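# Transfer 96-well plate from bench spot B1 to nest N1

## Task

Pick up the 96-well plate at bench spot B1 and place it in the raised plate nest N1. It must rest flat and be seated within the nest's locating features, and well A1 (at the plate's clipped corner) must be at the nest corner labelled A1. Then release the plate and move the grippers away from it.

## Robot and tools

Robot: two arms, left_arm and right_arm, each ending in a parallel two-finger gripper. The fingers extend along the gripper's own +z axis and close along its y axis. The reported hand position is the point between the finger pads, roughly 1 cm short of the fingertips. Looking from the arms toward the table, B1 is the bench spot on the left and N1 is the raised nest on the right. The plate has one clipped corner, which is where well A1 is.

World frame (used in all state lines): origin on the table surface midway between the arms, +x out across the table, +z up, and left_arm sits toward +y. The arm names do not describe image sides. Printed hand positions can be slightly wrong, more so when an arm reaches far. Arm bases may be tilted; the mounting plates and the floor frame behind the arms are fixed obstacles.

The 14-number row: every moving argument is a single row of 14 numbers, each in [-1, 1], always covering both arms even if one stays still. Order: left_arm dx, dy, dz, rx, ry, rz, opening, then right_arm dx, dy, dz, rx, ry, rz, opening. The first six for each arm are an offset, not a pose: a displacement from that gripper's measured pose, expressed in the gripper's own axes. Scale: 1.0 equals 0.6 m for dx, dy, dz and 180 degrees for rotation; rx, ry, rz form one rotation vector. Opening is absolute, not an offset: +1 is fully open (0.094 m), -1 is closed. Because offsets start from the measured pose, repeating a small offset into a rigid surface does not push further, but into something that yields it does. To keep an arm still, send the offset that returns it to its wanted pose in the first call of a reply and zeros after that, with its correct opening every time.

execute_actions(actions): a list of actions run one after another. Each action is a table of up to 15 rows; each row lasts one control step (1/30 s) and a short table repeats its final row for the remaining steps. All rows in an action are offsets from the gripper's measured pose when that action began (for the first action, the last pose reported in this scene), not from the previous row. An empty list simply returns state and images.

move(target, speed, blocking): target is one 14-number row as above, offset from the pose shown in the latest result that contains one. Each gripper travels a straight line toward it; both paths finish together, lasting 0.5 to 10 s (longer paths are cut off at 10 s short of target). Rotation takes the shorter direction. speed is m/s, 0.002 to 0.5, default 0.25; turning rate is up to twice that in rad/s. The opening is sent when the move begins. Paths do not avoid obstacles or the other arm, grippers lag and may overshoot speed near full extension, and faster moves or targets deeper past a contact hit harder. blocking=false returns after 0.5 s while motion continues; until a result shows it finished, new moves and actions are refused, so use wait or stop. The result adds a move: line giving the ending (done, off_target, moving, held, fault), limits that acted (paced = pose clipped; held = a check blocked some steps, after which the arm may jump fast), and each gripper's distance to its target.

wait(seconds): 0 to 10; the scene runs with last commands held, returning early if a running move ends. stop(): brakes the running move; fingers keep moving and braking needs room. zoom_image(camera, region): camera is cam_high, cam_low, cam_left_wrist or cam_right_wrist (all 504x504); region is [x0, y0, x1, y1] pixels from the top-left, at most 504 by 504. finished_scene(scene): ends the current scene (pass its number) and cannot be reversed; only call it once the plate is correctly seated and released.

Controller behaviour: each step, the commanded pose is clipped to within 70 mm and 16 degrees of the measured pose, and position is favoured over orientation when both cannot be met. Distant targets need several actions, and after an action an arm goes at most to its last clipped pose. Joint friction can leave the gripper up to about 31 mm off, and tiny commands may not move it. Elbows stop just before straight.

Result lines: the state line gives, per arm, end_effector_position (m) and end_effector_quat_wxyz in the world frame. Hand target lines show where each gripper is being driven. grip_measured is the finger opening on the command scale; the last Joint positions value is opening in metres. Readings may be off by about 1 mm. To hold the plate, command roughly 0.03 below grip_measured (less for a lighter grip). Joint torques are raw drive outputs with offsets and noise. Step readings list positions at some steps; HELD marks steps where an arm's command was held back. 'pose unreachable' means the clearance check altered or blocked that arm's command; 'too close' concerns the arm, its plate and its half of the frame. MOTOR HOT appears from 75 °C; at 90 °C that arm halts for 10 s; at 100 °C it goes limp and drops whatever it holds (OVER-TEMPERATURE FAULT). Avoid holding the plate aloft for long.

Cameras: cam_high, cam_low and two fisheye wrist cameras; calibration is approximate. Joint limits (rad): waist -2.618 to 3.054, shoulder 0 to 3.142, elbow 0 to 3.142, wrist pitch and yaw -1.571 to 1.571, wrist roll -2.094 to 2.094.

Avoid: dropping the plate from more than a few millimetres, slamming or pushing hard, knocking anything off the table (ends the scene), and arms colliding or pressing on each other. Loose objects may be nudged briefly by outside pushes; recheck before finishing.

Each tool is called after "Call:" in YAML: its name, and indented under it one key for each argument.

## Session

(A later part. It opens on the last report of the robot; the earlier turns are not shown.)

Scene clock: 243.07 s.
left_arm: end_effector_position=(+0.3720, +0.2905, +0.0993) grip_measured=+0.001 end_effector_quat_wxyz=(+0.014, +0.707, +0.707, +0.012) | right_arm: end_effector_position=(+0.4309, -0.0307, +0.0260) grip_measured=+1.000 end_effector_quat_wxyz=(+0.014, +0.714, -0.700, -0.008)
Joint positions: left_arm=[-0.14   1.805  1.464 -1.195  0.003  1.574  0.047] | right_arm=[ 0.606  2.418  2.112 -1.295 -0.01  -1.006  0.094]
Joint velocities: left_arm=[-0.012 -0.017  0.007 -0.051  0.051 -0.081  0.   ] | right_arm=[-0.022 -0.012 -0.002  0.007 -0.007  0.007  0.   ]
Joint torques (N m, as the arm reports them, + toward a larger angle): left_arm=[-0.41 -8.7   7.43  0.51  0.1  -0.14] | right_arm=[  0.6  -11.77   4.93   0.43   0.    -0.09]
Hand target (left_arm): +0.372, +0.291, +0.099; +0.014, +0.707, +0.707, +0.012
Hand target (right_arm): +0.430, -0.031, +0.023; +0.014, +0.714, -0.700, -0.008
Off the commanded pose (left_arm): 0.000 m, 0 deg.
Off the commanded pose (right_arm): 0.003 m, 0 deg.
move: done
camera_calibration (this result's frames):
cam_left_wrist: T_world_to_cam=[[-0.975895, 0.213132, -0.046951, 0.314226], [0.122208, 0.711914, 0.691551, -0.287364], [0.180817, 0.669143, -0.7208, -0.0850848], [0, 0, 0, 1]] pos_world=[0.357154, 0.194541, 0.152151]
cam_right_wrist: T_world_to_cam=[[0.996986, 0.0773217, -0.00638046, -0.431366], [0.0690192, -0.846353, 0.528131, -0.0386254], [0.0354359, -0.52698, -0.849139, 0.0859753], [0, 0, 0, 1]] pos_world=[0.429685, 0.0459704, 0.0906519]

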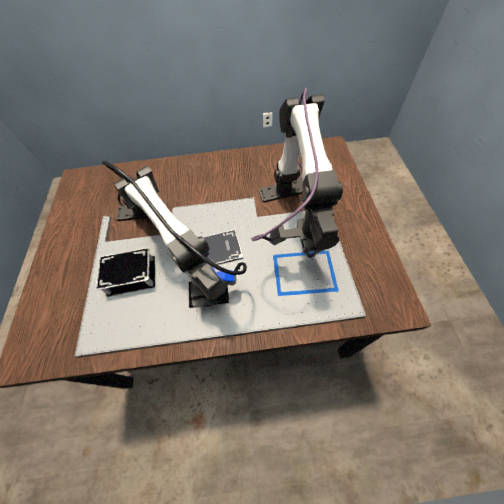

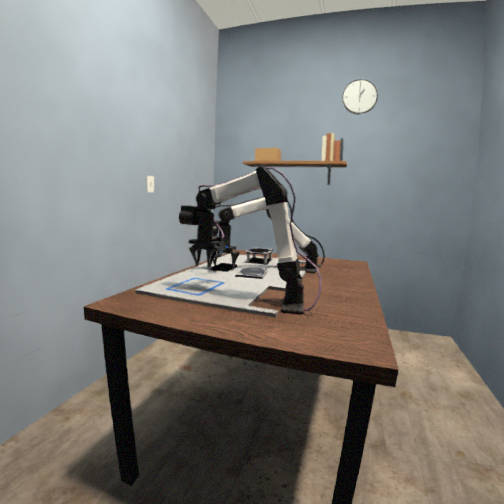

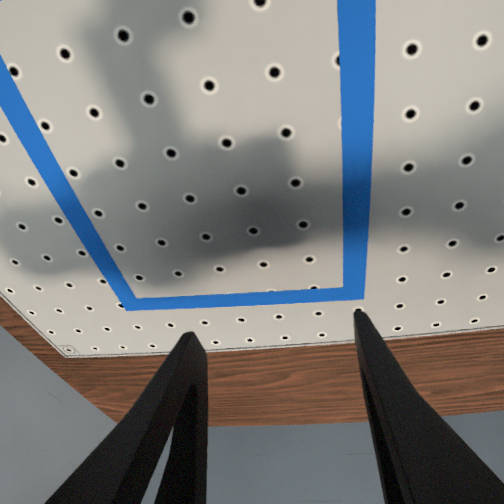

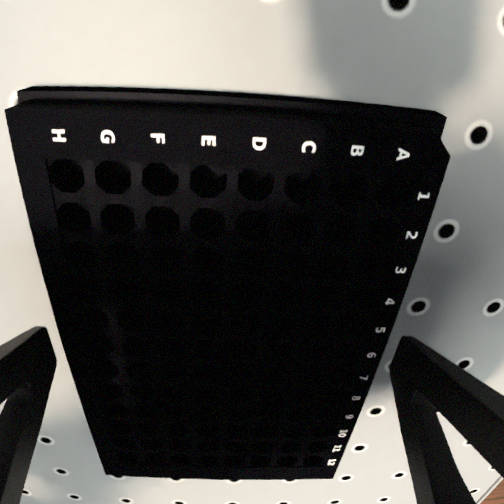

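Call:
execute_actions:
  actions:
    - [[0,0,0,0,0,0,0,0,0,0,0,0,0,0.93],[0,0,0,0,0,0,0,0,0,0,0,0,0,0.88],[0,0,0,0,0,0,0,0,0,0,0,0,0,0.84],[0,0,0,0,0,0,0,0,0,0,0,0,0,0.81],[0,0,0,0,0,0,0,0,0,0,0,0,0,0.79],[0,0,0,0,0,0,0,0,0,0,0,0,0,0.77],[0,0,0,0,0,0,0,0,0,0,0,0,0,0.755],[0,0,0,0,0,0,0,0,0,0,0,0,0,0.74],[0,0,0,0,0,0,0,0,0,0,0,0,0,0.725],[0,0,0,0,0,0,0,0,0,0,0,0,0,0.71],[0,0,0,0,0,0,0,0,0,0,0,0,0,0.70],[0,0,0,0,0,0,0,0,0,0,0,0,0,0.69],[0,0,0,0,0,0,0,0,0,0,0,0,0,0.68],[0,0,0,0,0,0,0,0,0,0,0,0,0,0.67]]

Call:
wait:
  seconds: 0.3

Scene clock: 252.20 s.
left_arm: end_effector_position=(+0.3720, +0.2905, +0.0993) grip_measured=+0.001 end_effector_quat_wxyz=(+0.014, +0.707, +0.707, +0.012) | right_arm: end_effector_position=(+0.4312, -0.0305, +0.0260) grip_measured=+0.688 end_effector_quat_wxyz=(+0.013, +0.714, -0.700, -0.008)
Joint positions: left_arm=[-0.14   1.805  1.464 -1.195  0.003  1.574  0.047] | right_arm=[ 0.606  2.418  2.112 -1.293 -0.01  -1.006  0.079]
Joint velocities: left_arm=[-0.002  0.002  0.012  0.007  0.037 -0.022 -0.   ] | right_arm=[-0.002  0.002  0.007  0.037 -0.051 -0.007 -0.002]
Joint torques (N m, as the arm reports them, + toward a larger angle): left_arm=[-0.48 -8.65  7.33  0.51  0.1  -0.14] | right_arm=[  0.59 -11.76   6.13   0.33   0.    -0.1 ]
Hand target (left_arm): +0.372, +0.291, +0.099; +0.014, +0.707, +0.707, +0.012
Hand target (right_arm): +0.431, -0.031, +0.026; +0.013, +0.714, -0.700, -0.008
Off the commanded pose (left_arm): 0.000 m, 0 deg.
Off the commanded pose (right_arm): 0.000 m, 0 deg.
Step readings (end_effector_position):
0: left_arm (+0.3720, +0.2905, +0.0993) | right_arm (+0.4312, -0.0305, +0.0260)
1: left_arm (+0.3720, +0.2905, +0.0993) | right_arm (+0.4312, -0.0305, +0.0260)
2: left_arm (+0.3720, +0.2905, +0.0993) | right_arm (+0.4312, -0.0305, +0.0260)
4: left_arm (+0.3720, +0.2905, +0.0993) | right_arm (+0.4312, -0.0305, +0.0260)
8: left_arm (+0.3720, +0.2905, +0.0993) | right_arm (+0.4312, -0.0305, +0.0260)
15: end_effector_position above
camera_calibration (this result's frames):
cam_left_wrist: T_world_to_cam=[[-0.975895, 0.213132, -0.046951, 0.314226], [0.122208, 0.711914, 0.691551, -0.287364], [0.180817, 0.669143, -0.7208, -0.0850848], [0, 0, 0, 1]] pos_world=[0.357154, 0.194541, 0.152151]
cam_right_wrist: T_world_to_cam=[[0.996993, 0.0773265, -0.00504652, -0.431731], [0.0683475, -0.846797, 0.527506, -0.0381737], [0.0365168, -0.526265, -0.849536, 0.0856301], [0, 0, 0, 1]] pos_world=[0.429915, 0.0461229, 0.090704]

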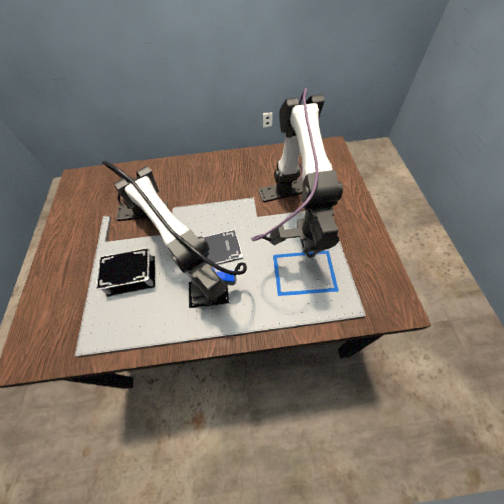

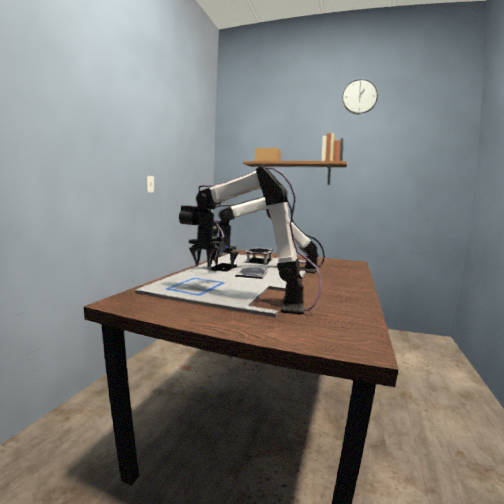

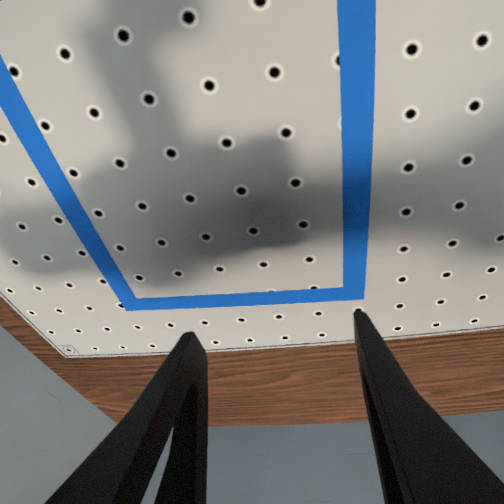

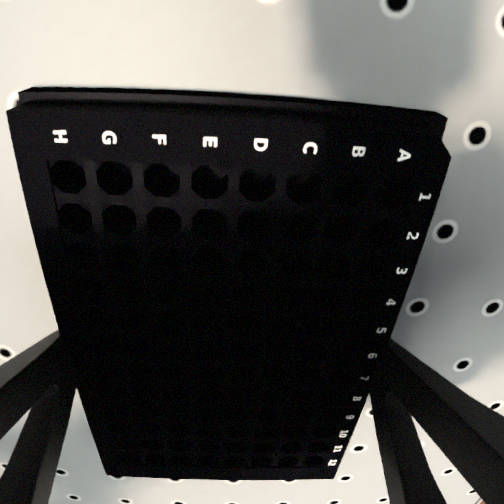

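Scene clock: 252.50 s.
left_arm: end_effector_position=(+0.3720, +0.2905, +0.0993) grip_measured=+0.001 end_effector_quat_wxyz=(+0.014, +0.707, +0.707, +0.012) | right_arm: end_effector_position=(+0.4312, -0.0305, +0.0260) grip_measured=+0.688 end_effector_quat_wxyz=(+0.013, +0.714, -0.700, -0.008)
Joint positions: left_arm=[-0.14   1.805  1.464 -1.195  0.003  1.574  0.047] | right_arm=[ 0.606  2.418  2.112 -1.293 -0.01  -1.006  0.079]
Joint velocities: left_arm=[-0.012 -0.002  0.002  0.051  0.037 -0.051  0.001] | right_arm=[ 0.012 -0.002 -0.022  0.051 -0.022 -0.081 -0.001]
Joint torques (N m, as the arm reports them, + toward a larger angle): left_arm=[-0.41 -8.7   7.36  0.51  0.11 -0.15] | right_arm=[  0.55 -11.75   6.13   0.33   0.    -0.09]
Hand target (left_arm): +0.372, +0.291, +0.099; +0.014, +0.707, +0.707, +0.012
Hand target (right_arm): +0.431, -0.031, +0.026; +0.013, +0.714, -0.700, -0.008
Off the commanded pose (left_arm): 0.000 m, 0 deg.
Off the commanded pose (right_arm): 0.000 m, 0 deg.
wait: 0.30 s; at rest by 0.17 s
camera_calibration (this result's frames):
cam_left_wrist: T_world_to_cam=[[-0.975895, 0.213132, -0.046951, 0.314226], [0.122208, 0.711914, 0.691551, -0.287364], [0.180817, 0.669143, -0.7208, -0.0850848], [0, 0, 0, 1]] pos_world=[0.357154, 0.194541, 0.152151]
cam_right_wrist: T_world_to_cam=[[0.996993, 0.0773265, -0.00504652, -0.431731], [0.0683475, -0.846797, 0.527506, -0.0381737], [0.0365168, -0.526265, -0.849536, 0.0856301], [0, 0, 0, 1]] pos_world=[0.429915, 0.0461229, 0.090704]

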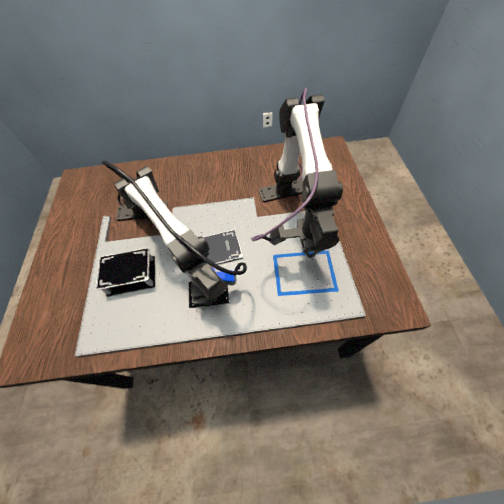

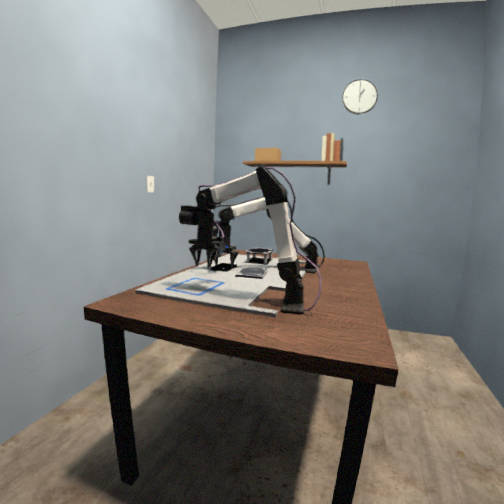

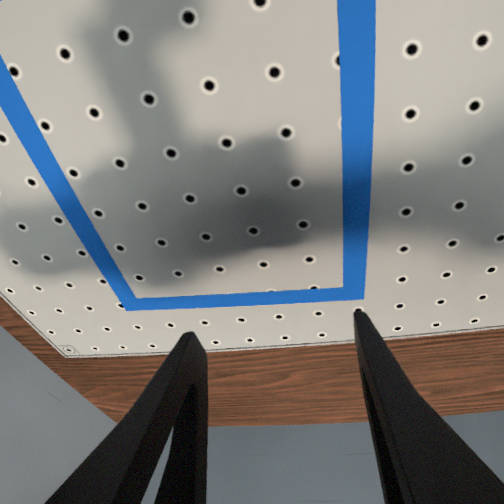

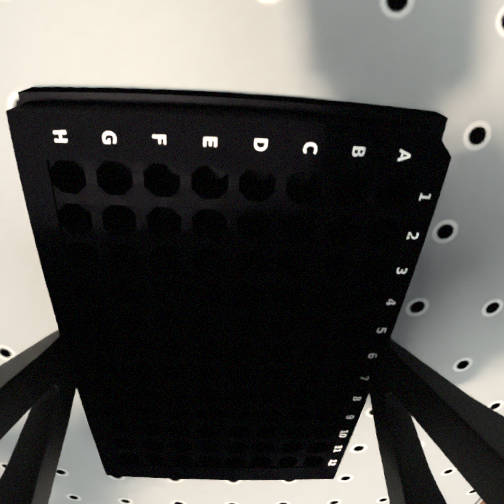

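Call:
move:
  target: [0,0,0,0,0,0,0.0,0.1337,0.042,-0.146,0,0,-0.012,0.652]
  speed: 0.18

Scene clock: 269.40 s.
left_arm: end_effector_position=(+0.3720, +0.2905, +0.0993) grip_measured=+0.001 end_effector_quat_wxyz=(+0.014, +0.707, +0.707, +0.012) | right_arm: end_effector_position=(+0.4128, -0.1052, +0.1141) grip_measured=+0.681 end_effector_quat_wxyz=(+0.003, +0.724, -0.690, -0.007)
Joint positions: left_arm=[-0.14   1.805  1.464 -1.195  0.003  1.574  0.047] | right_arm=[ 0.478  2.131  1.982 -1.432 -0.01  -1.163  0.079]
Joint velocities: left_arm=[-0.017 -0.012  0.012 -0.037 -0.007 -0.051 -0.001] | right_arm=[-0.007 -0.027  0.012 -0.007  0.037 -0.037 -0.   ]
Joint torques (N m, as the arm reports them, + toward a larger angle): left_arm=[-0.43 -8.67  7.38  0.5   0.14 -0.15] | right_arm=[  0.25 -10.62   4.67   0.27  -0.01  -0.2 ]
Hand target (left_arm): +0.372, +0.291, +0.099; +0.014, +0.707, +0.707, +0.012
Hand target (right_arm): +0.408, -0.109, +0.114; +0.011, +0.727, -0.687, -0.011
Off the commanded pose (left_arm): 0.000 m, 0 deg.
Off the commanded pose (right_arm): 0.006 m, 1 deg.
move: done
camera_calibration (this result's frames):
cam_left_wrist: T_world_to_cam=[[-0.975895, 0.213132, -0.046951, 0.314226], [0.122208, 0.711914, 0.691551, -0.287364], [0.180817, 0.669143, -0.7208, -0.0850848], [0, 0, 0, 1]] pos_world=[0.357154, 0.194541, 0.152151]
cam_right_wrist: T_world_to_cam=[[0.994246, 0.106504, 0.0114436, -0.404815], [0.0851946, -0.850999, 0.518211, -0.152949], [0.0649298, -0.514254, -0.855177, 0.111952], [0, 0, 0, 1]] pos_world=[0.408247, -0.0294738, 0.179631]

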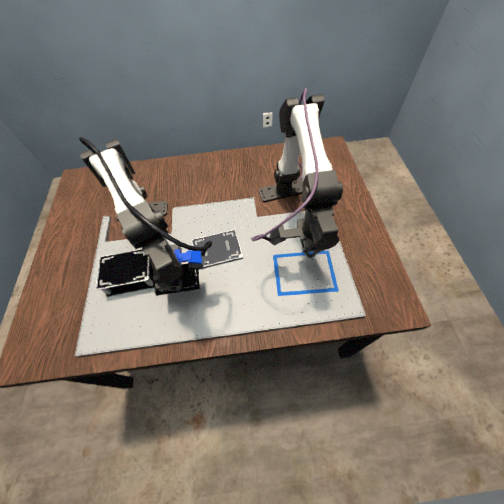

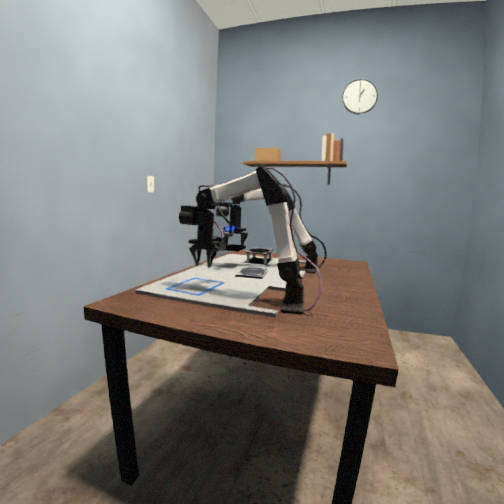

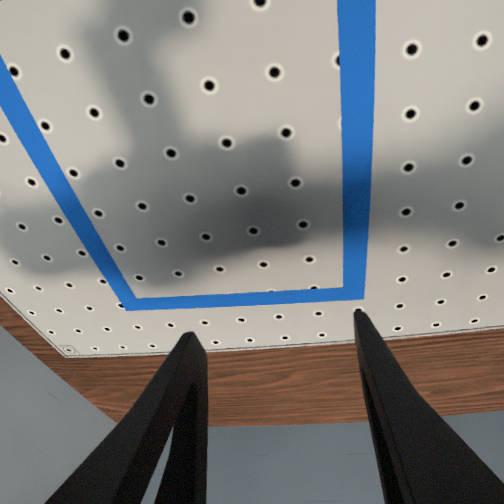

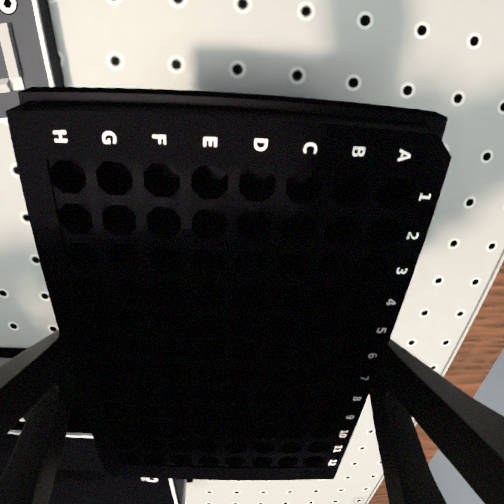

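Call:
move:
  target: [0,0,0,0,0,0,0.0,0.3023,0.1519,0.0203,-0.005,0.0013,-0.0185,0.652]
  speed: 0.22

Scene clock: 286.70 s.
left_arm: end_effector_position=(+0.3720, +0.2905, +0.0993) grip_measured=+0.001 end_effector_quat_wxyz=(+0.014, +0.707, +0.707, +0.012) | right_arm: end_effector_position=(+0.3304, -0.2877, +0.0985) grip_measured=+0.681 end_effector_quat_wxyz=(+0.011, +0.741, -0.672, -0.020)
Joint positions: left_arm=[-0.14   1.805  1.464 -1.195  0.003  1.574  0.047] | right_arm=[ 0.013  1.664  1.296 -1.247 -0.01  -1.677  0.079]
Joint velocities: left_arm=[-0.007 -0.002  0.017 -0.037 -0.022  0.037 -0.001] | right_arm=[-0.017 -0.017  0.017  0.037 -0.066 -0.095 -0.001]
Joint torques (N m, as the arm reports them, + toward a larger angle): left_arm=[-0.39 -8.64  7.39  0.51  0.1  -0.14] | right_arm=[ 0.16 -7.36  4.87  0.39 -0.09 -0.21]
Hand target (left_arm): +0.372, +0.291, +0.099; +0.014, +0.707, +0.707, +0.012
Hand target (right_arm): +0.330, -0.288, +0.100; +0.002, +0.744, -0.668, -0.016
Off the commanded pose (left_arm): 0.000 m, 0 deg.
Off the commanded pose (right_arm): 0.005 m, 1 deg.
move: done
camera_calibration (this result's frames):
cam_left_wrist: T_world_to_cam=[[-0.975895, 0.213132, -0.046951, 0.314226], [0.122208, 0.711914, 0.691551, -0.287364], [0.180817, 0.669143, -0.7208, -0.0850848], [0, 0, 0, 1]] pos_world=[0.357154, 0.194541, 0.152151]
cam_right_wrist: T_world_to_cam=[[0.987748, 0.15514, -0.0168715, -0.284407], [0.142072, -0.84924, 0.508534, -0.310479], [0.0645663, -0.504701, -0.860877, 0.0136348], [0, 0, 0, 1]] pos_world=[0.324153, -0.212667, 0.164829]

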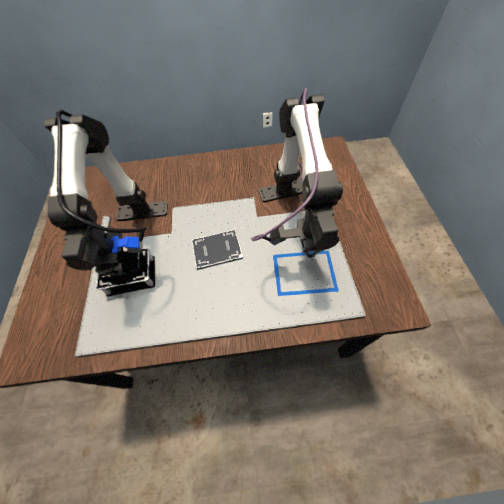

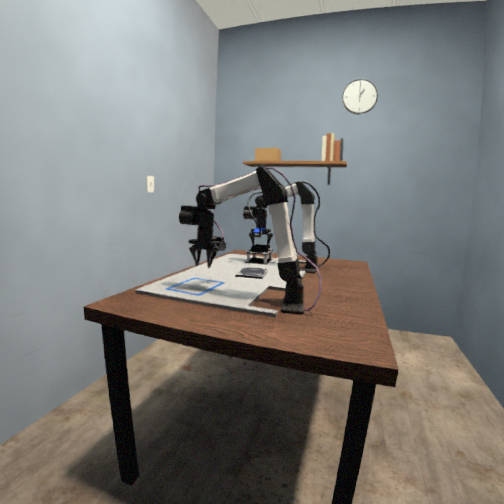

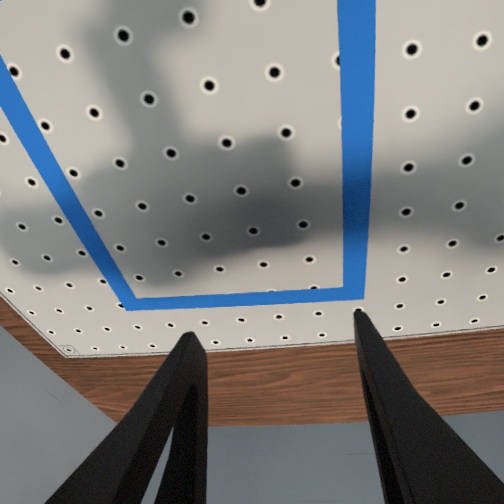

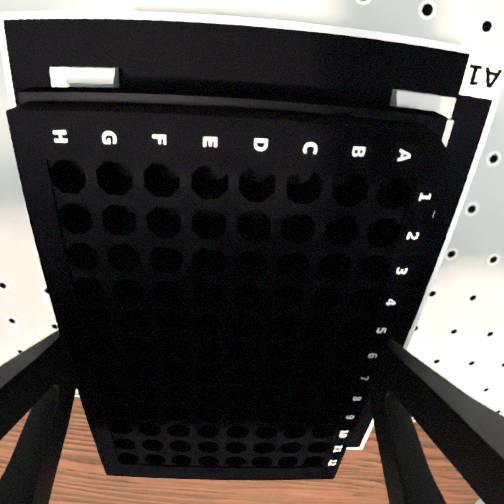

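Call:
wait:
  seconds: 0

Call:
zoom_image:
  camera: "cam_right_wrist"
  region: [0,40,160,150]

Call:
zoom_image:
  camera: "cam_right_wrist"
  region: [344,60,504,170]

Scene clock: 291.03 s.
left_arm: end_effector_position=(+0.3720, +0.2905, +0.0993) grip_measured=+0.001 end_effector_quat_wxyz=(+0.014, +0.707, +0.707, +0.012) | right_arm: end_effector_position=(+0.3306, -0.2877, +0.0985) grip_measured=+0.681 end_effector_quat_wxyz=(+0.010, +0.742, -0.671, -0.020)
Joint positions: left_arm=[-0.14   1.805  1.464 -1.195  0.003  1.574  0.047] | right_arm=[ 0.013  1.664  1.296 -1.246 -0.01  -1.68   0.079]
Joint velocities: left_arm=[-0.022  0.002 -0.012 -0.037  0.037 -0.007  0.001] | right_arm=[ 0.017 -0.012  0.017  0.022  0.022 -0.037 -0.001]
Joint torques (N m, as the arm reports them, + toward a larger angle): left_arm=[-0.47 -8.59  7.42  0.52  0.1  -0.14] | right_arm=[ 0.19 -7.35  4.89  0.38 -0.09 -0.22]
Hand target (left_arm): +0.372, +0.291, +0.099; +0.014, +0.707, +0.707, +0.012
Hand target (right_arm): +0.330, -0.288, +0.100; +0.002, +0.744, -0.668, -0.016
Off the commanded pose (left_arm): 0.000 m, 0 deg.
Off the commanded pose (right_arm): 0.005 m, 1 deg.
camera_calibration (this result's frames):
cam_left_wrist: T_world_to_cam=[[-0.975895, 0.213132, -0.046951, 0.314226], [0.122208, 0.711914, 0.691551, -0.287364], [0.180817, 0.669143, -0.7208, -0.0850848], [0, 0, 0, 1]] pos_world=[0.357154, 0.194541, 0.152151]
cam_right_wrist: T_world_to_cam=[[0.987344, 0.157777, -0.0160723, -0.283779], [0.143934, -0.848914, 0.508554, -0.311027], [0.0665939, -0.504431, -0.86088, 0.0130225], [0, 0, 0, 1]] pos_world=[0.324087, -0.212693, 0.164824]

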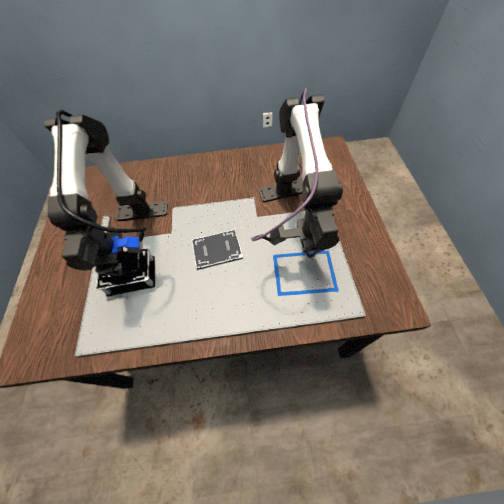

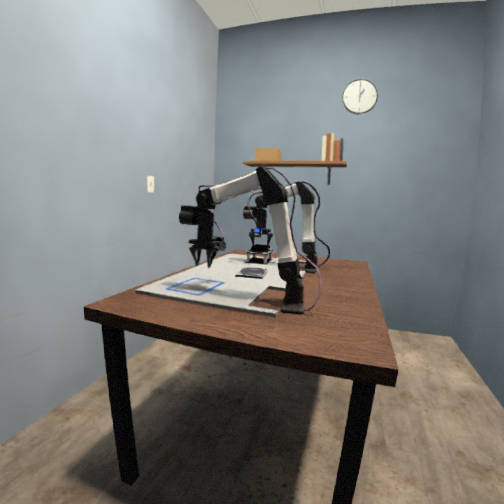

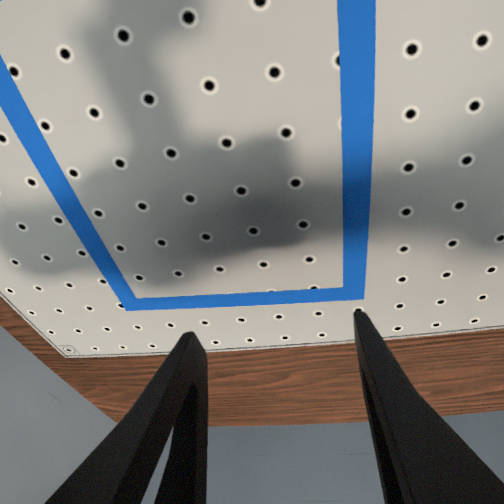

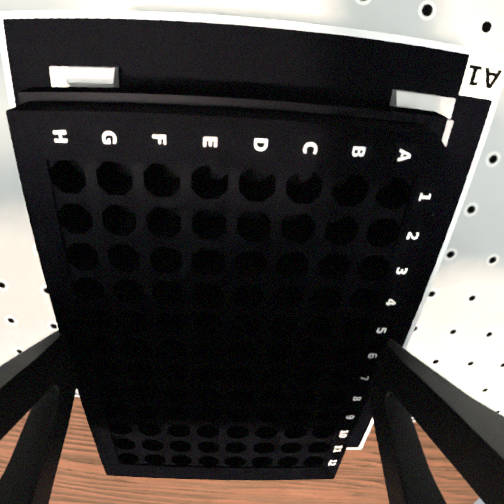

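Region (0, 40, 160, 150) of cam_right_wrist's 504x504 image, scaled by 3.150, with more detail than that image has; it fills the top 346 rows of this view, and the rest is white.

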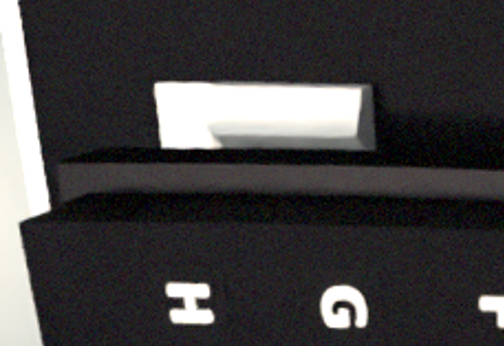

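Region (344, 60, 504, 170) of cam_right_wrist's 504x504 image, scaled by 3.150, with more detail than that image has; it fills the top 346 rows of this view, and the rest is white.

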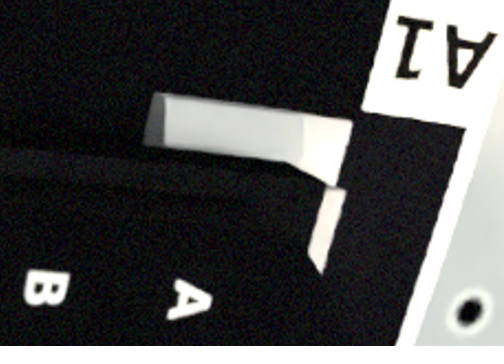

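Call:
execute_actions:
  actions:
    - [[0,0,0,0,0,0,0,0.0002,-0.002,0,0.0016,0.0002,0.0013,0.652],[0,0,0,0,0,0,0,0.0004,-0.004,0,0.0031,0.0003,0.0026,0.652],[0,0,0,0,0,0,0,0.0006,-0.006,0,0.0047,0.0005,0.0039,0.652],[0,0,0,0,0,0,0,0.0008,-0.008,0,0.0062,0.0006,0.0052,0.652],[0,0,0,0,0,0,0,0.001,-0.0102,0,0.0078,0.0008,0.0065,0.652]]

Scene clock: 347.57 s.
left_arm: end_effector_position=(+0.3720, +0.2905, +0.0993) grip_measured=+0.001 end_effector_quat_wxyz=(+0.014, +0.707, +0.707, +0.012) | right_arm: end_effector_position=(+0.3335, -0.2877, +0.0984) grip_measured=+0.681 end_effector_quat_wxyz=(+0.007, +0.739, -0.674, -0.015)
Joint positions: left_arm=[-0.14   1.805  1.464 -1.195  0.003  1.574  0.047] | right_arm=[ 0.013  1.664  1.296 -1.234 -0.01  -1.67   0.079]
Joint velocities: left_arm=[-0.017  0.007  0.002 -0.022 -0.022  0.037  0.002] | right_arm=[-0.007  0.007 -0.002  0.037  0.037  0.11  -0.002]
Joint torques (N m, as the arm reports them, + toward a larger angle): left_arm=[-0.35 -8.71  7.4   0.5   0.11 -0.15] | right_arm=[ 0.56 -6.05  6.07  0.4   0.    0.03]
Hand target (left_arm): +0.372, +0.291, +0.099; +0.014, +0.707, +0.707, +0.012
Hand target (right_arm): +0.337, -0.288, +0.098; +0.002, +0.735, -0.678, -0.010
Off the commanded pose (left_arm): 0.000 m, 0 deg.
Off the commanded pose (right_arm): 0.003 m, 1 deg.
Step readings (end_effector_position):
0: left_arm (+0.3720, +0.2905, +0.0993) | right_arm (+0.3306, -0.2877, +0.0985)
1: left_arm (+0.3720, +0.2905, +0.0993) | right_arm (+0.3306, -0.2877, +0.0985)
2: left_arm (+0.3720, +0.2905, +0.0993) | right_arm (+0.3306, -0.2877, +0.0985)
4: left_arm (+0.3720, +0.2905, +0.0993) | right_arm (+0.3309, -0.2877, +0.0985)
8: left_arm (+0.3720, +0.2905, +0.0993) | right_arm (+0.3326, -0.2877, +0.0985)
15: end_effector_position above
camera_calibration (this result's frames):
cam_left_wrist: T_world_to_cam=[[-0.975895, 0.213132, -0.046951, 0.314226], [0.122208, 0.711914, 0.691551, -0.287364], [0.180817, 0.669143, -0.7208, -0.0850848], [0, 0, 0, 1]] pos_world=[0.357154, 0.194541, 0.152151]
cam_right_wrist: T_world_to_cam=[[0.988867, 0.148732, -0.00455164, -0.29089], [0.130188, -0.849946, 0.510531, -0.307317], [0.0720638, -0.50544, -0.859847, 0.0105075], [0, 0, 0, 1]] pos_world=[0.326903, -0.212627, 0.164606]

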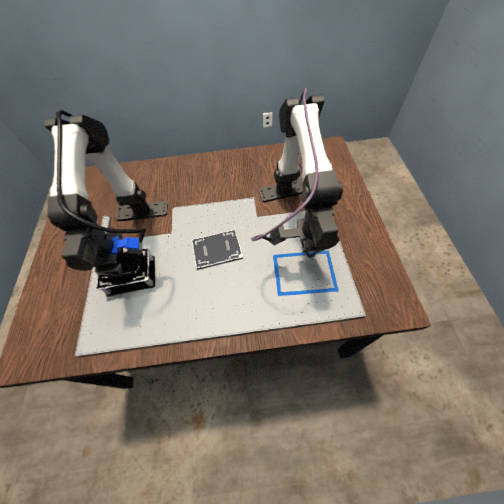

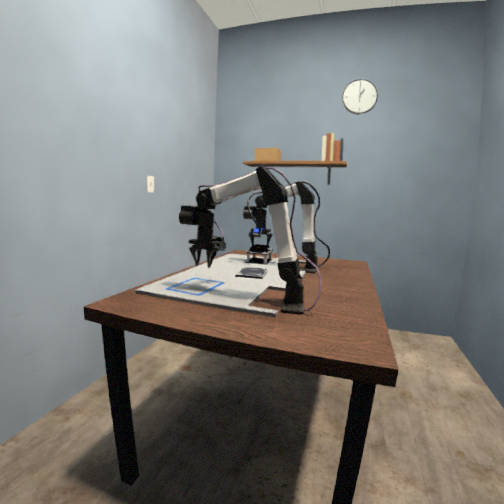

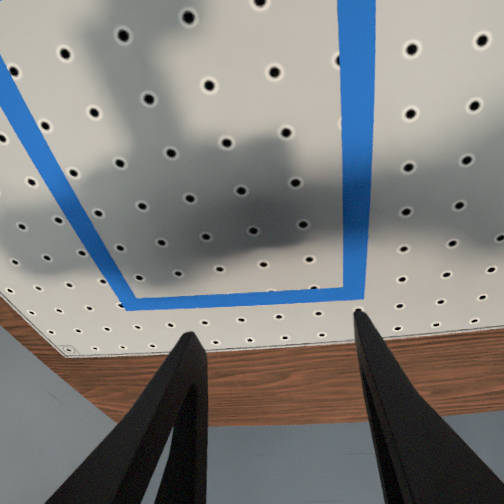

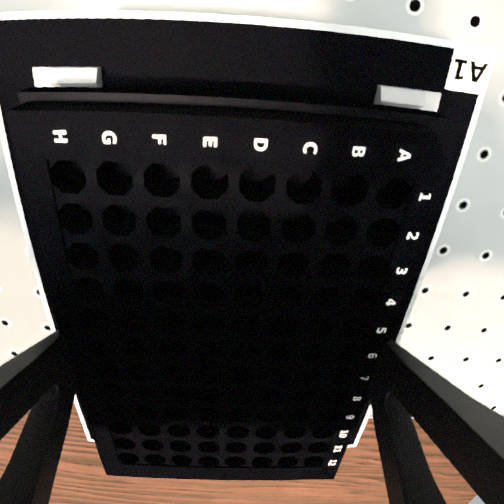

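Call:
wait:
  seconds: 0

Call:
zoom_image:
  camera: "cam_right_wrist"
  region: [0,40,160,150]

Call:
zoom_image:
  camera: "cam_right_wrist"
  region: [344,60,504,170]

Scene clock: 351.70 s.
left_arm: end_effector_position=(+0.3720, +0.2905, +0.0993) grip_measured=+0.001 end_effector_quat_wxyz=(+0.014, +0.707, +0.707, +0.012) | right_arm: end_effector_position=(+0.3337, -0.2877, +0.0984) grip_measured=+0.681 end_effector_quat_wxyz=(+0.006, +0.738, -0.674, -0.015)
Joint positions: left_arm=[-0.14   1.805  1.464 -1.195  0.003  1.574  0.047] | right_arm=[ 0.013  1.664  1.296 -1.233 -0.01  -1.67   0.079]
Joint velocities: left_arm=[-0.012 -0.002  0.017  0.022 -0.007  0.051  0.001] | right_arm=[ 0.002 -0.007 -0.007 -0.022 -0.051  0.022 -0.001]
Joint torques (N m, as the arm reports them, + toward a larger angle): left_arm=[-0.44 -8.63  7.44  0.51  0.11 -0.16] | right_arm=[ 0.56 -6.06  6.08  0.4  -0.01  0.03]
Hand target (left_arm): +0.372, +0.291, +0.099; +0.014, +0.707, +0.707, +0.012
Hand target (right_arm): +0.337, -0.288, +0.098; +0.002, +0.735, -0.678, -0.010
Off the commanded pose (left_arm): 0.000 m, 0 deg.
Off the commanded pose (right_arm): 0.003 m, 1 deg.
camera_calibration (this result's frames):
cam_left_wrist: T_world_to_cam=[[-0.975895, 0.213132, -0.046951, 0.314226], [0.122208, 0.711914, 0.691551, -0.287364], [0.180817, 0.669143, -0.7208, -0.0850848], [0, 0, 0, 1]] pos_world=[0.357154, 0.194541, 0.152151]
cam_right_wrist: T_world_to_cam=[[0.988983, 0.147978, -0.00380966, -0.291404], [0.129154, -0.85003, 0.510655, -0.307031], [0.0723273, -0.505521, -0.859778, 0.0103703], [0, 0, 0, 1]] pos_world=[0.327098, -0.212622, 0.164593]

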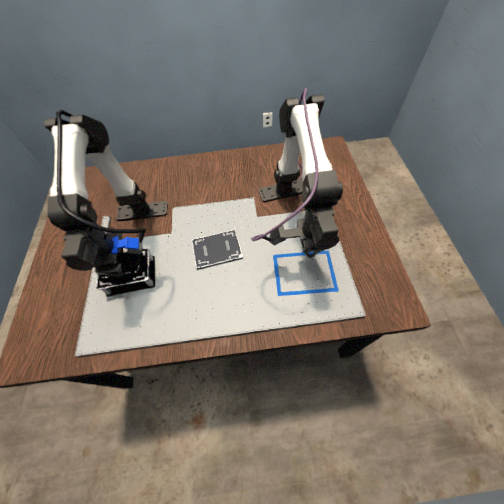

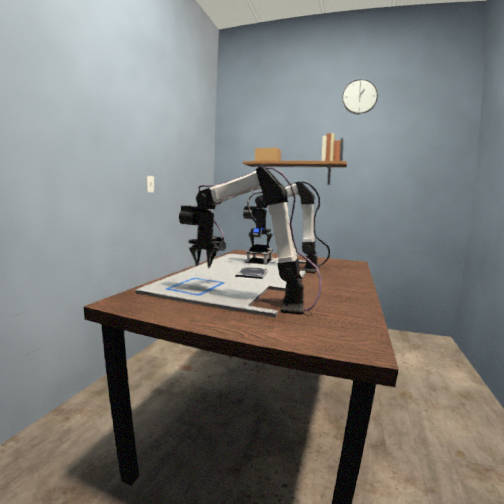

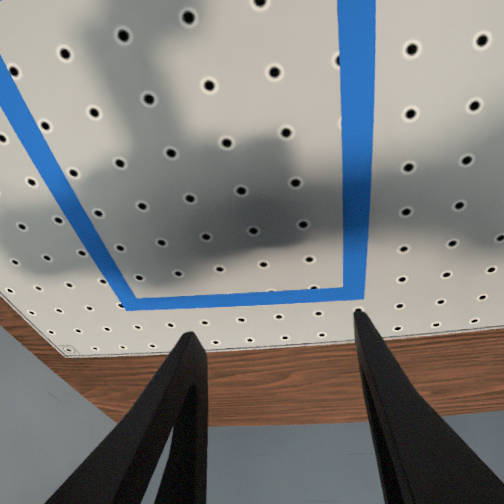

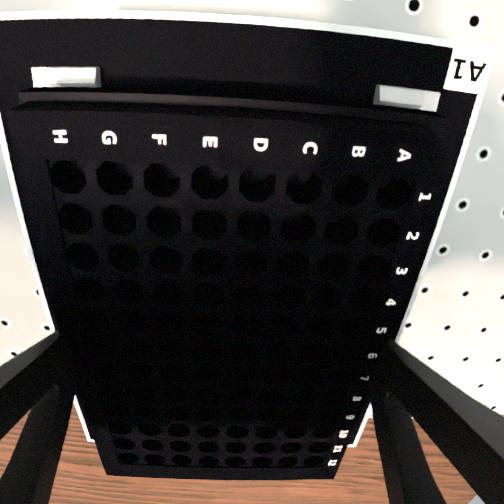

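Region (0, 40, 160, 150) of cam_right_wrist's 504x504 image, scaled by 3.150, with more detail than that image has; it fills the top 346 rows of this view, and the rest is white.

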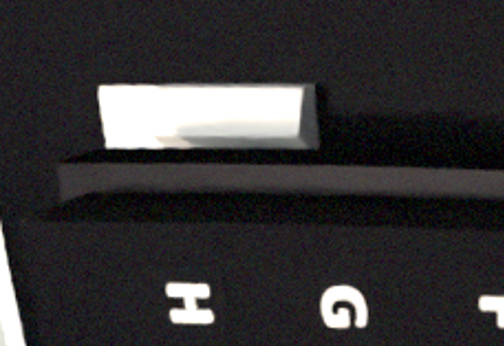

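Region (344, 60, 504, 170) of cam_right_wrist's 504x504 image, scaled by 3.150, with more detail than that image has; it fills the top 346 rows of this view, and the rest is white.

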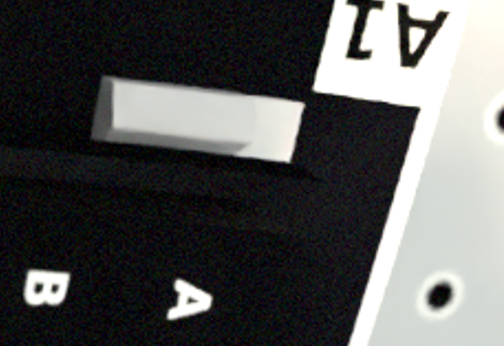

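Call:
execute_actions:
  actions:
    - [[0,0,0,0,0,0,0,0,0,0.003,0,0,0,0.652],[0,0,0,0,0,0,0,0,0,0.005,0,0,0,0.652],[0,0,0,0,0,0,0,0,0,0.007,0,0,0,0.652],[0,0,0,0,0,0,0,0,0,0.0085,0,0,0,0.652],[0,0,0,0,0,0,0,0,0,0.010,0,0,0,0.652],[0,0,0,0,0,0,0,0,0,0.011,0,0,0,0.652],[0,0,0,0,0,0,0,0,0,0.012,0,0,0,0.652],[0,0,0,0,0,0,0,0,0,0.013,0,0,0,0.652],[0,0,0,0,0,0,0,0,0,0.014,0,0,0,0.652],[0,0,0,0,0,0,0,0,0,0.015,0,0,0,0.652]]

Scene clock: 370.20 s.
left_arm: end_effector_position=(+0.3720, +0.2905, +0.0993) grip_measured=+0.001 end_effector_quat_wxyz=(+0.014, +0.707, +0.707, +0.012) | right_arm: end_effector_position=(+0.3334, -0.2877, +0.0938) grip_measured=+0.681 end_effector_quat_wxyz=(+0.006, +0.738, -0.674, -0.014)
Joint positions: left_arm=[-0.14   1.805  1.464 -1.195  0.003  1.574  0.047] | right_arm=[ 0.013  1.664  1.278 -1.214 -0.01  -1.67   0.079]
Joint velocities: left_arm=[-0.017 -0.007 -0.017 -0.007 -0.007  0.051 -0.001] | right_arm=[ 0.002 -0.002 -0.017  0.051  0.022  0.081 -0.   ]
Joint torques (N m, as the arm reports them, + toward a larger angle): left_arm=[-0.45 -8.72  7.47  0.53  0.09 -0.15] | right_arm=[ 0.55 -5.76  4.96  0.39 -0.01 -0.1 ]
Hand target (left_arm): +0.372, +0.291, +0.099; +0.014, +0.707, +0.707, +0.012
Hand target (right_arm): +0.334, -0.288, +0.090; +0.006, +0.738, -0.674, -0.015
Off the commanded pose (left_arm): 0.000 m, 0 deg.
Off the commanded pose (right_arm): 0.004 m, 0 deg.
Step readings (end_effector_position):
0: left_arm (+0.3720, +0.2905, +0.0993) | right_arm (+0.3337, -0.2877, +0.0984)
1: left_arm (+0.3720, +0.2905, +0.0993) | right_arm (+0.3337, -0.2877, +0.0984)
2: left_arm (+0.3720, +0.2905, +0.0993) | right_arm (+0.3337, -0.2877, +0.0984)
4: left_arm (+0.3720, +0.2905, +0.0993) | right_arm (+0.3341, -0.2877, +0.0984)
8: left_arm (+0.3720, +0.2905, +0.0993) | right_arm (+0.3339, -0.2877, +0.0961)
15: end_effector_position above
camera_calibration (this result's frames):
cam_left_wrist: T_world_to_cam=[[-0.975895, 0.213132, -0.046951, 0.314226], [0.122208, 0.711914, 0.691551, -0.287364], [0.180817, 0.669143, -0.7208, -0.0850848], [0, 0, 0, 1]] pos_world=[0.357154, 0.194541, 0.152151]
cam_right_wrist: T_world_to_cam=[[0.988987, 0.147978, -0.00267924, -0.291183], [0.12857, -0.850025, 0.51081, -0.304461], [0.0733112, -0.505529, -0.85969, 0.00611739], [0, 0, 0, 1]] pos_world=[0.326672, -0.212618, 0.16]

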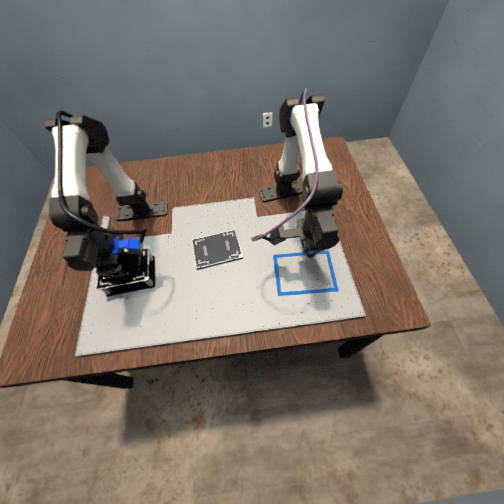

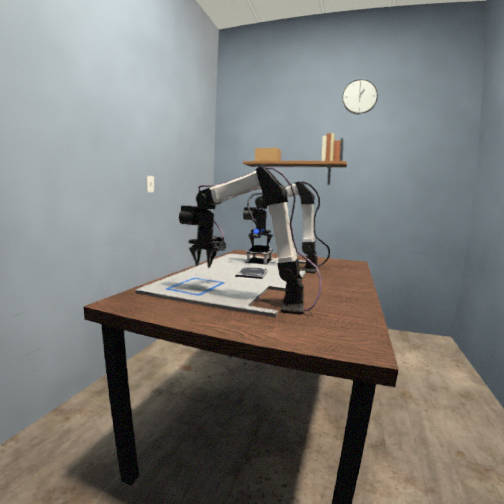

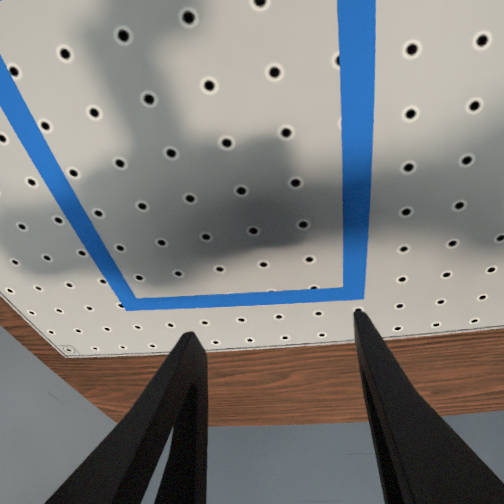

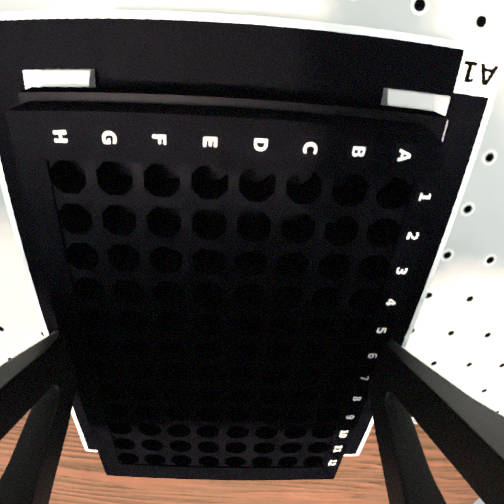

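Call:
wait:
  seconds: 0

Call:
zoom_image:
  camera: "cam_right_wrist"
  region: [0,40,160,150]

Call:
zoom_image:
  camera: "cam_right_wrist"
  region: [344,60,504,170]

Scene clock: 374.40 s.
left_arm: end_effector_position=(+0.3720, +0.2905, +0.0993) grip_measured=+0.001 end_effector_quat_wxyz=(+0.014, +0.707, +0.707, +0.012) | right_arm: end_effector_position=(+0.3343, -0.2877, +0.0938) grip_measured=+0.681 end_effector_quat_wxyz=(+0.005, +0.738, -0.674, -0.013)
Joint positions: left_arm=[-0.14   1.805  1.464 -1.195  0.003  1.574  0.047] | right_arm=[ 0.013  1.664  1.278 -1.21  -0.01  -1.67   0.079]
Joint velocities: left_arm=[-0.002  0.007 -0.002 -0.007 -0.022 -0.051  0.   ] | right_arm=[-0.007  0.017 -0.027  0.022 -0.007  0.051 -0.001]
Joint torques (N m, as the arm reports them, + toward a larger angle): left_arm=[-0.37 -8.61  7.39  0.53  0.11 -0.14] | right_arm=[ 0.54 -5.73  4.94  0.41 -0.01 -0.1 ]
Hand target (left_arm): +0.372, +0.291, +0.099; +0.014, +0.707, +0.707, +0.012
Hand target (right_arm): +0.334, -0.288, +0.090; +0.006, +0.738, -0.674, -0.015
Off the commanded pose (left_arm): 0.000 m, 0 deg.
Off the commanded pose (right_arm): 0.004 m, 0 deg.
camera_calibration (this result's frames):
cam_left_wrist: T_world_to_cam=[[-0.975895, 0.213132, -0.046951, 0.314226], [0.122208, 0.711914, 0.691551, -0.287364], [0.180817, 0.669143, -0.7208, -0.0850848], [0, 0, 0, 1]] pos_world=[0.357154, 0.194541, 0.152151]
cam_right_wrist: T_world_to_cam=[[0.98899, 0.147978, 0.00108885, -0.292464], [0.12662, -0.85001, 0.511323, -0.303966], [0.07659, -0.505555, -0.859388, 0.00489065], [0, 0, 0, 1]] pos_world=[0.327358, -0.212624, 0.159946]

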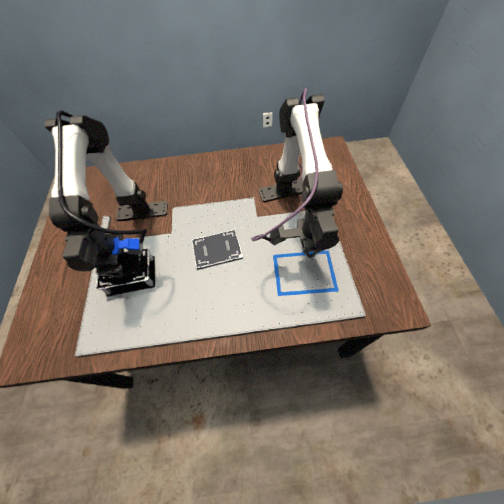

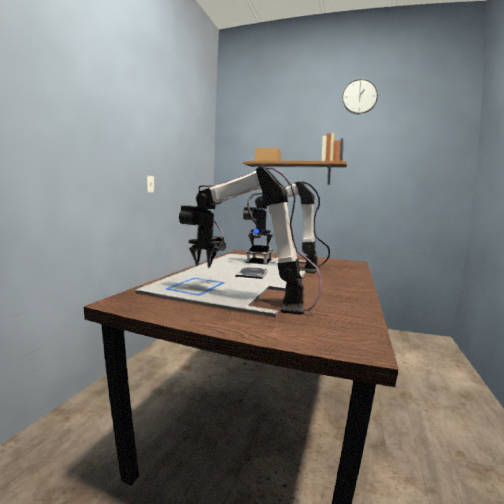

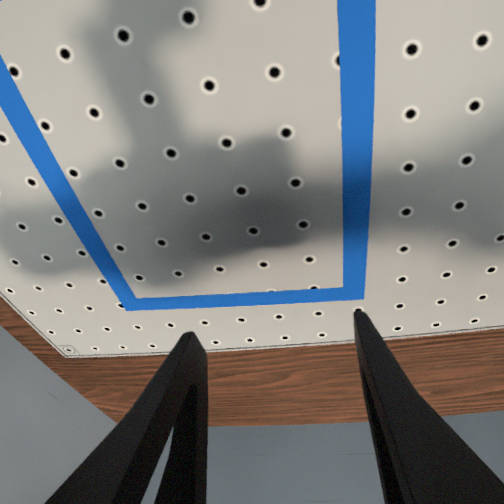

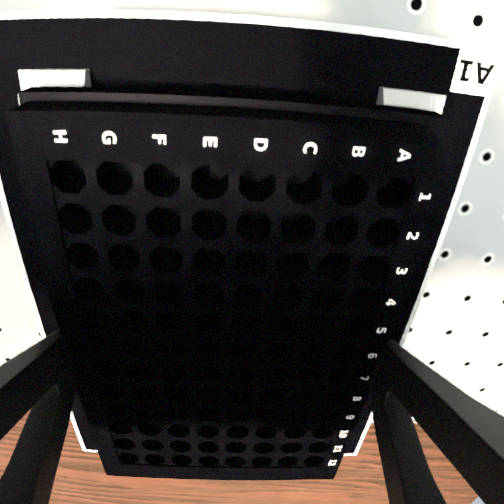

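Region (0, 40, 160, 150) of cam_right_wrist's 504x504 image, scaled by 3.150, with more detail than that image has; it fills the top 346 rows of this view, and the rest is white.

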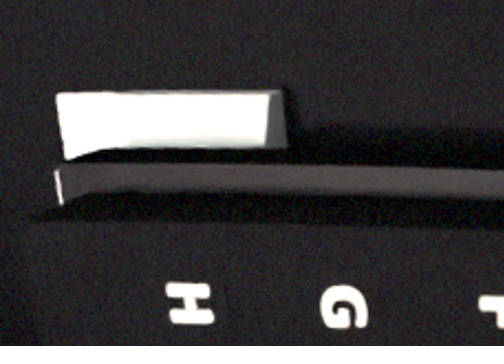

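Region (344, 60, 504, 170) of cam_right_wrist's 504x504 image, scaled by 3.150, with more detail than that image has; it fills the top 346 rows of this view, and the rest is white.

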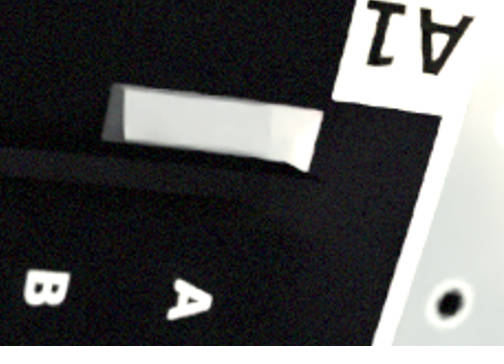

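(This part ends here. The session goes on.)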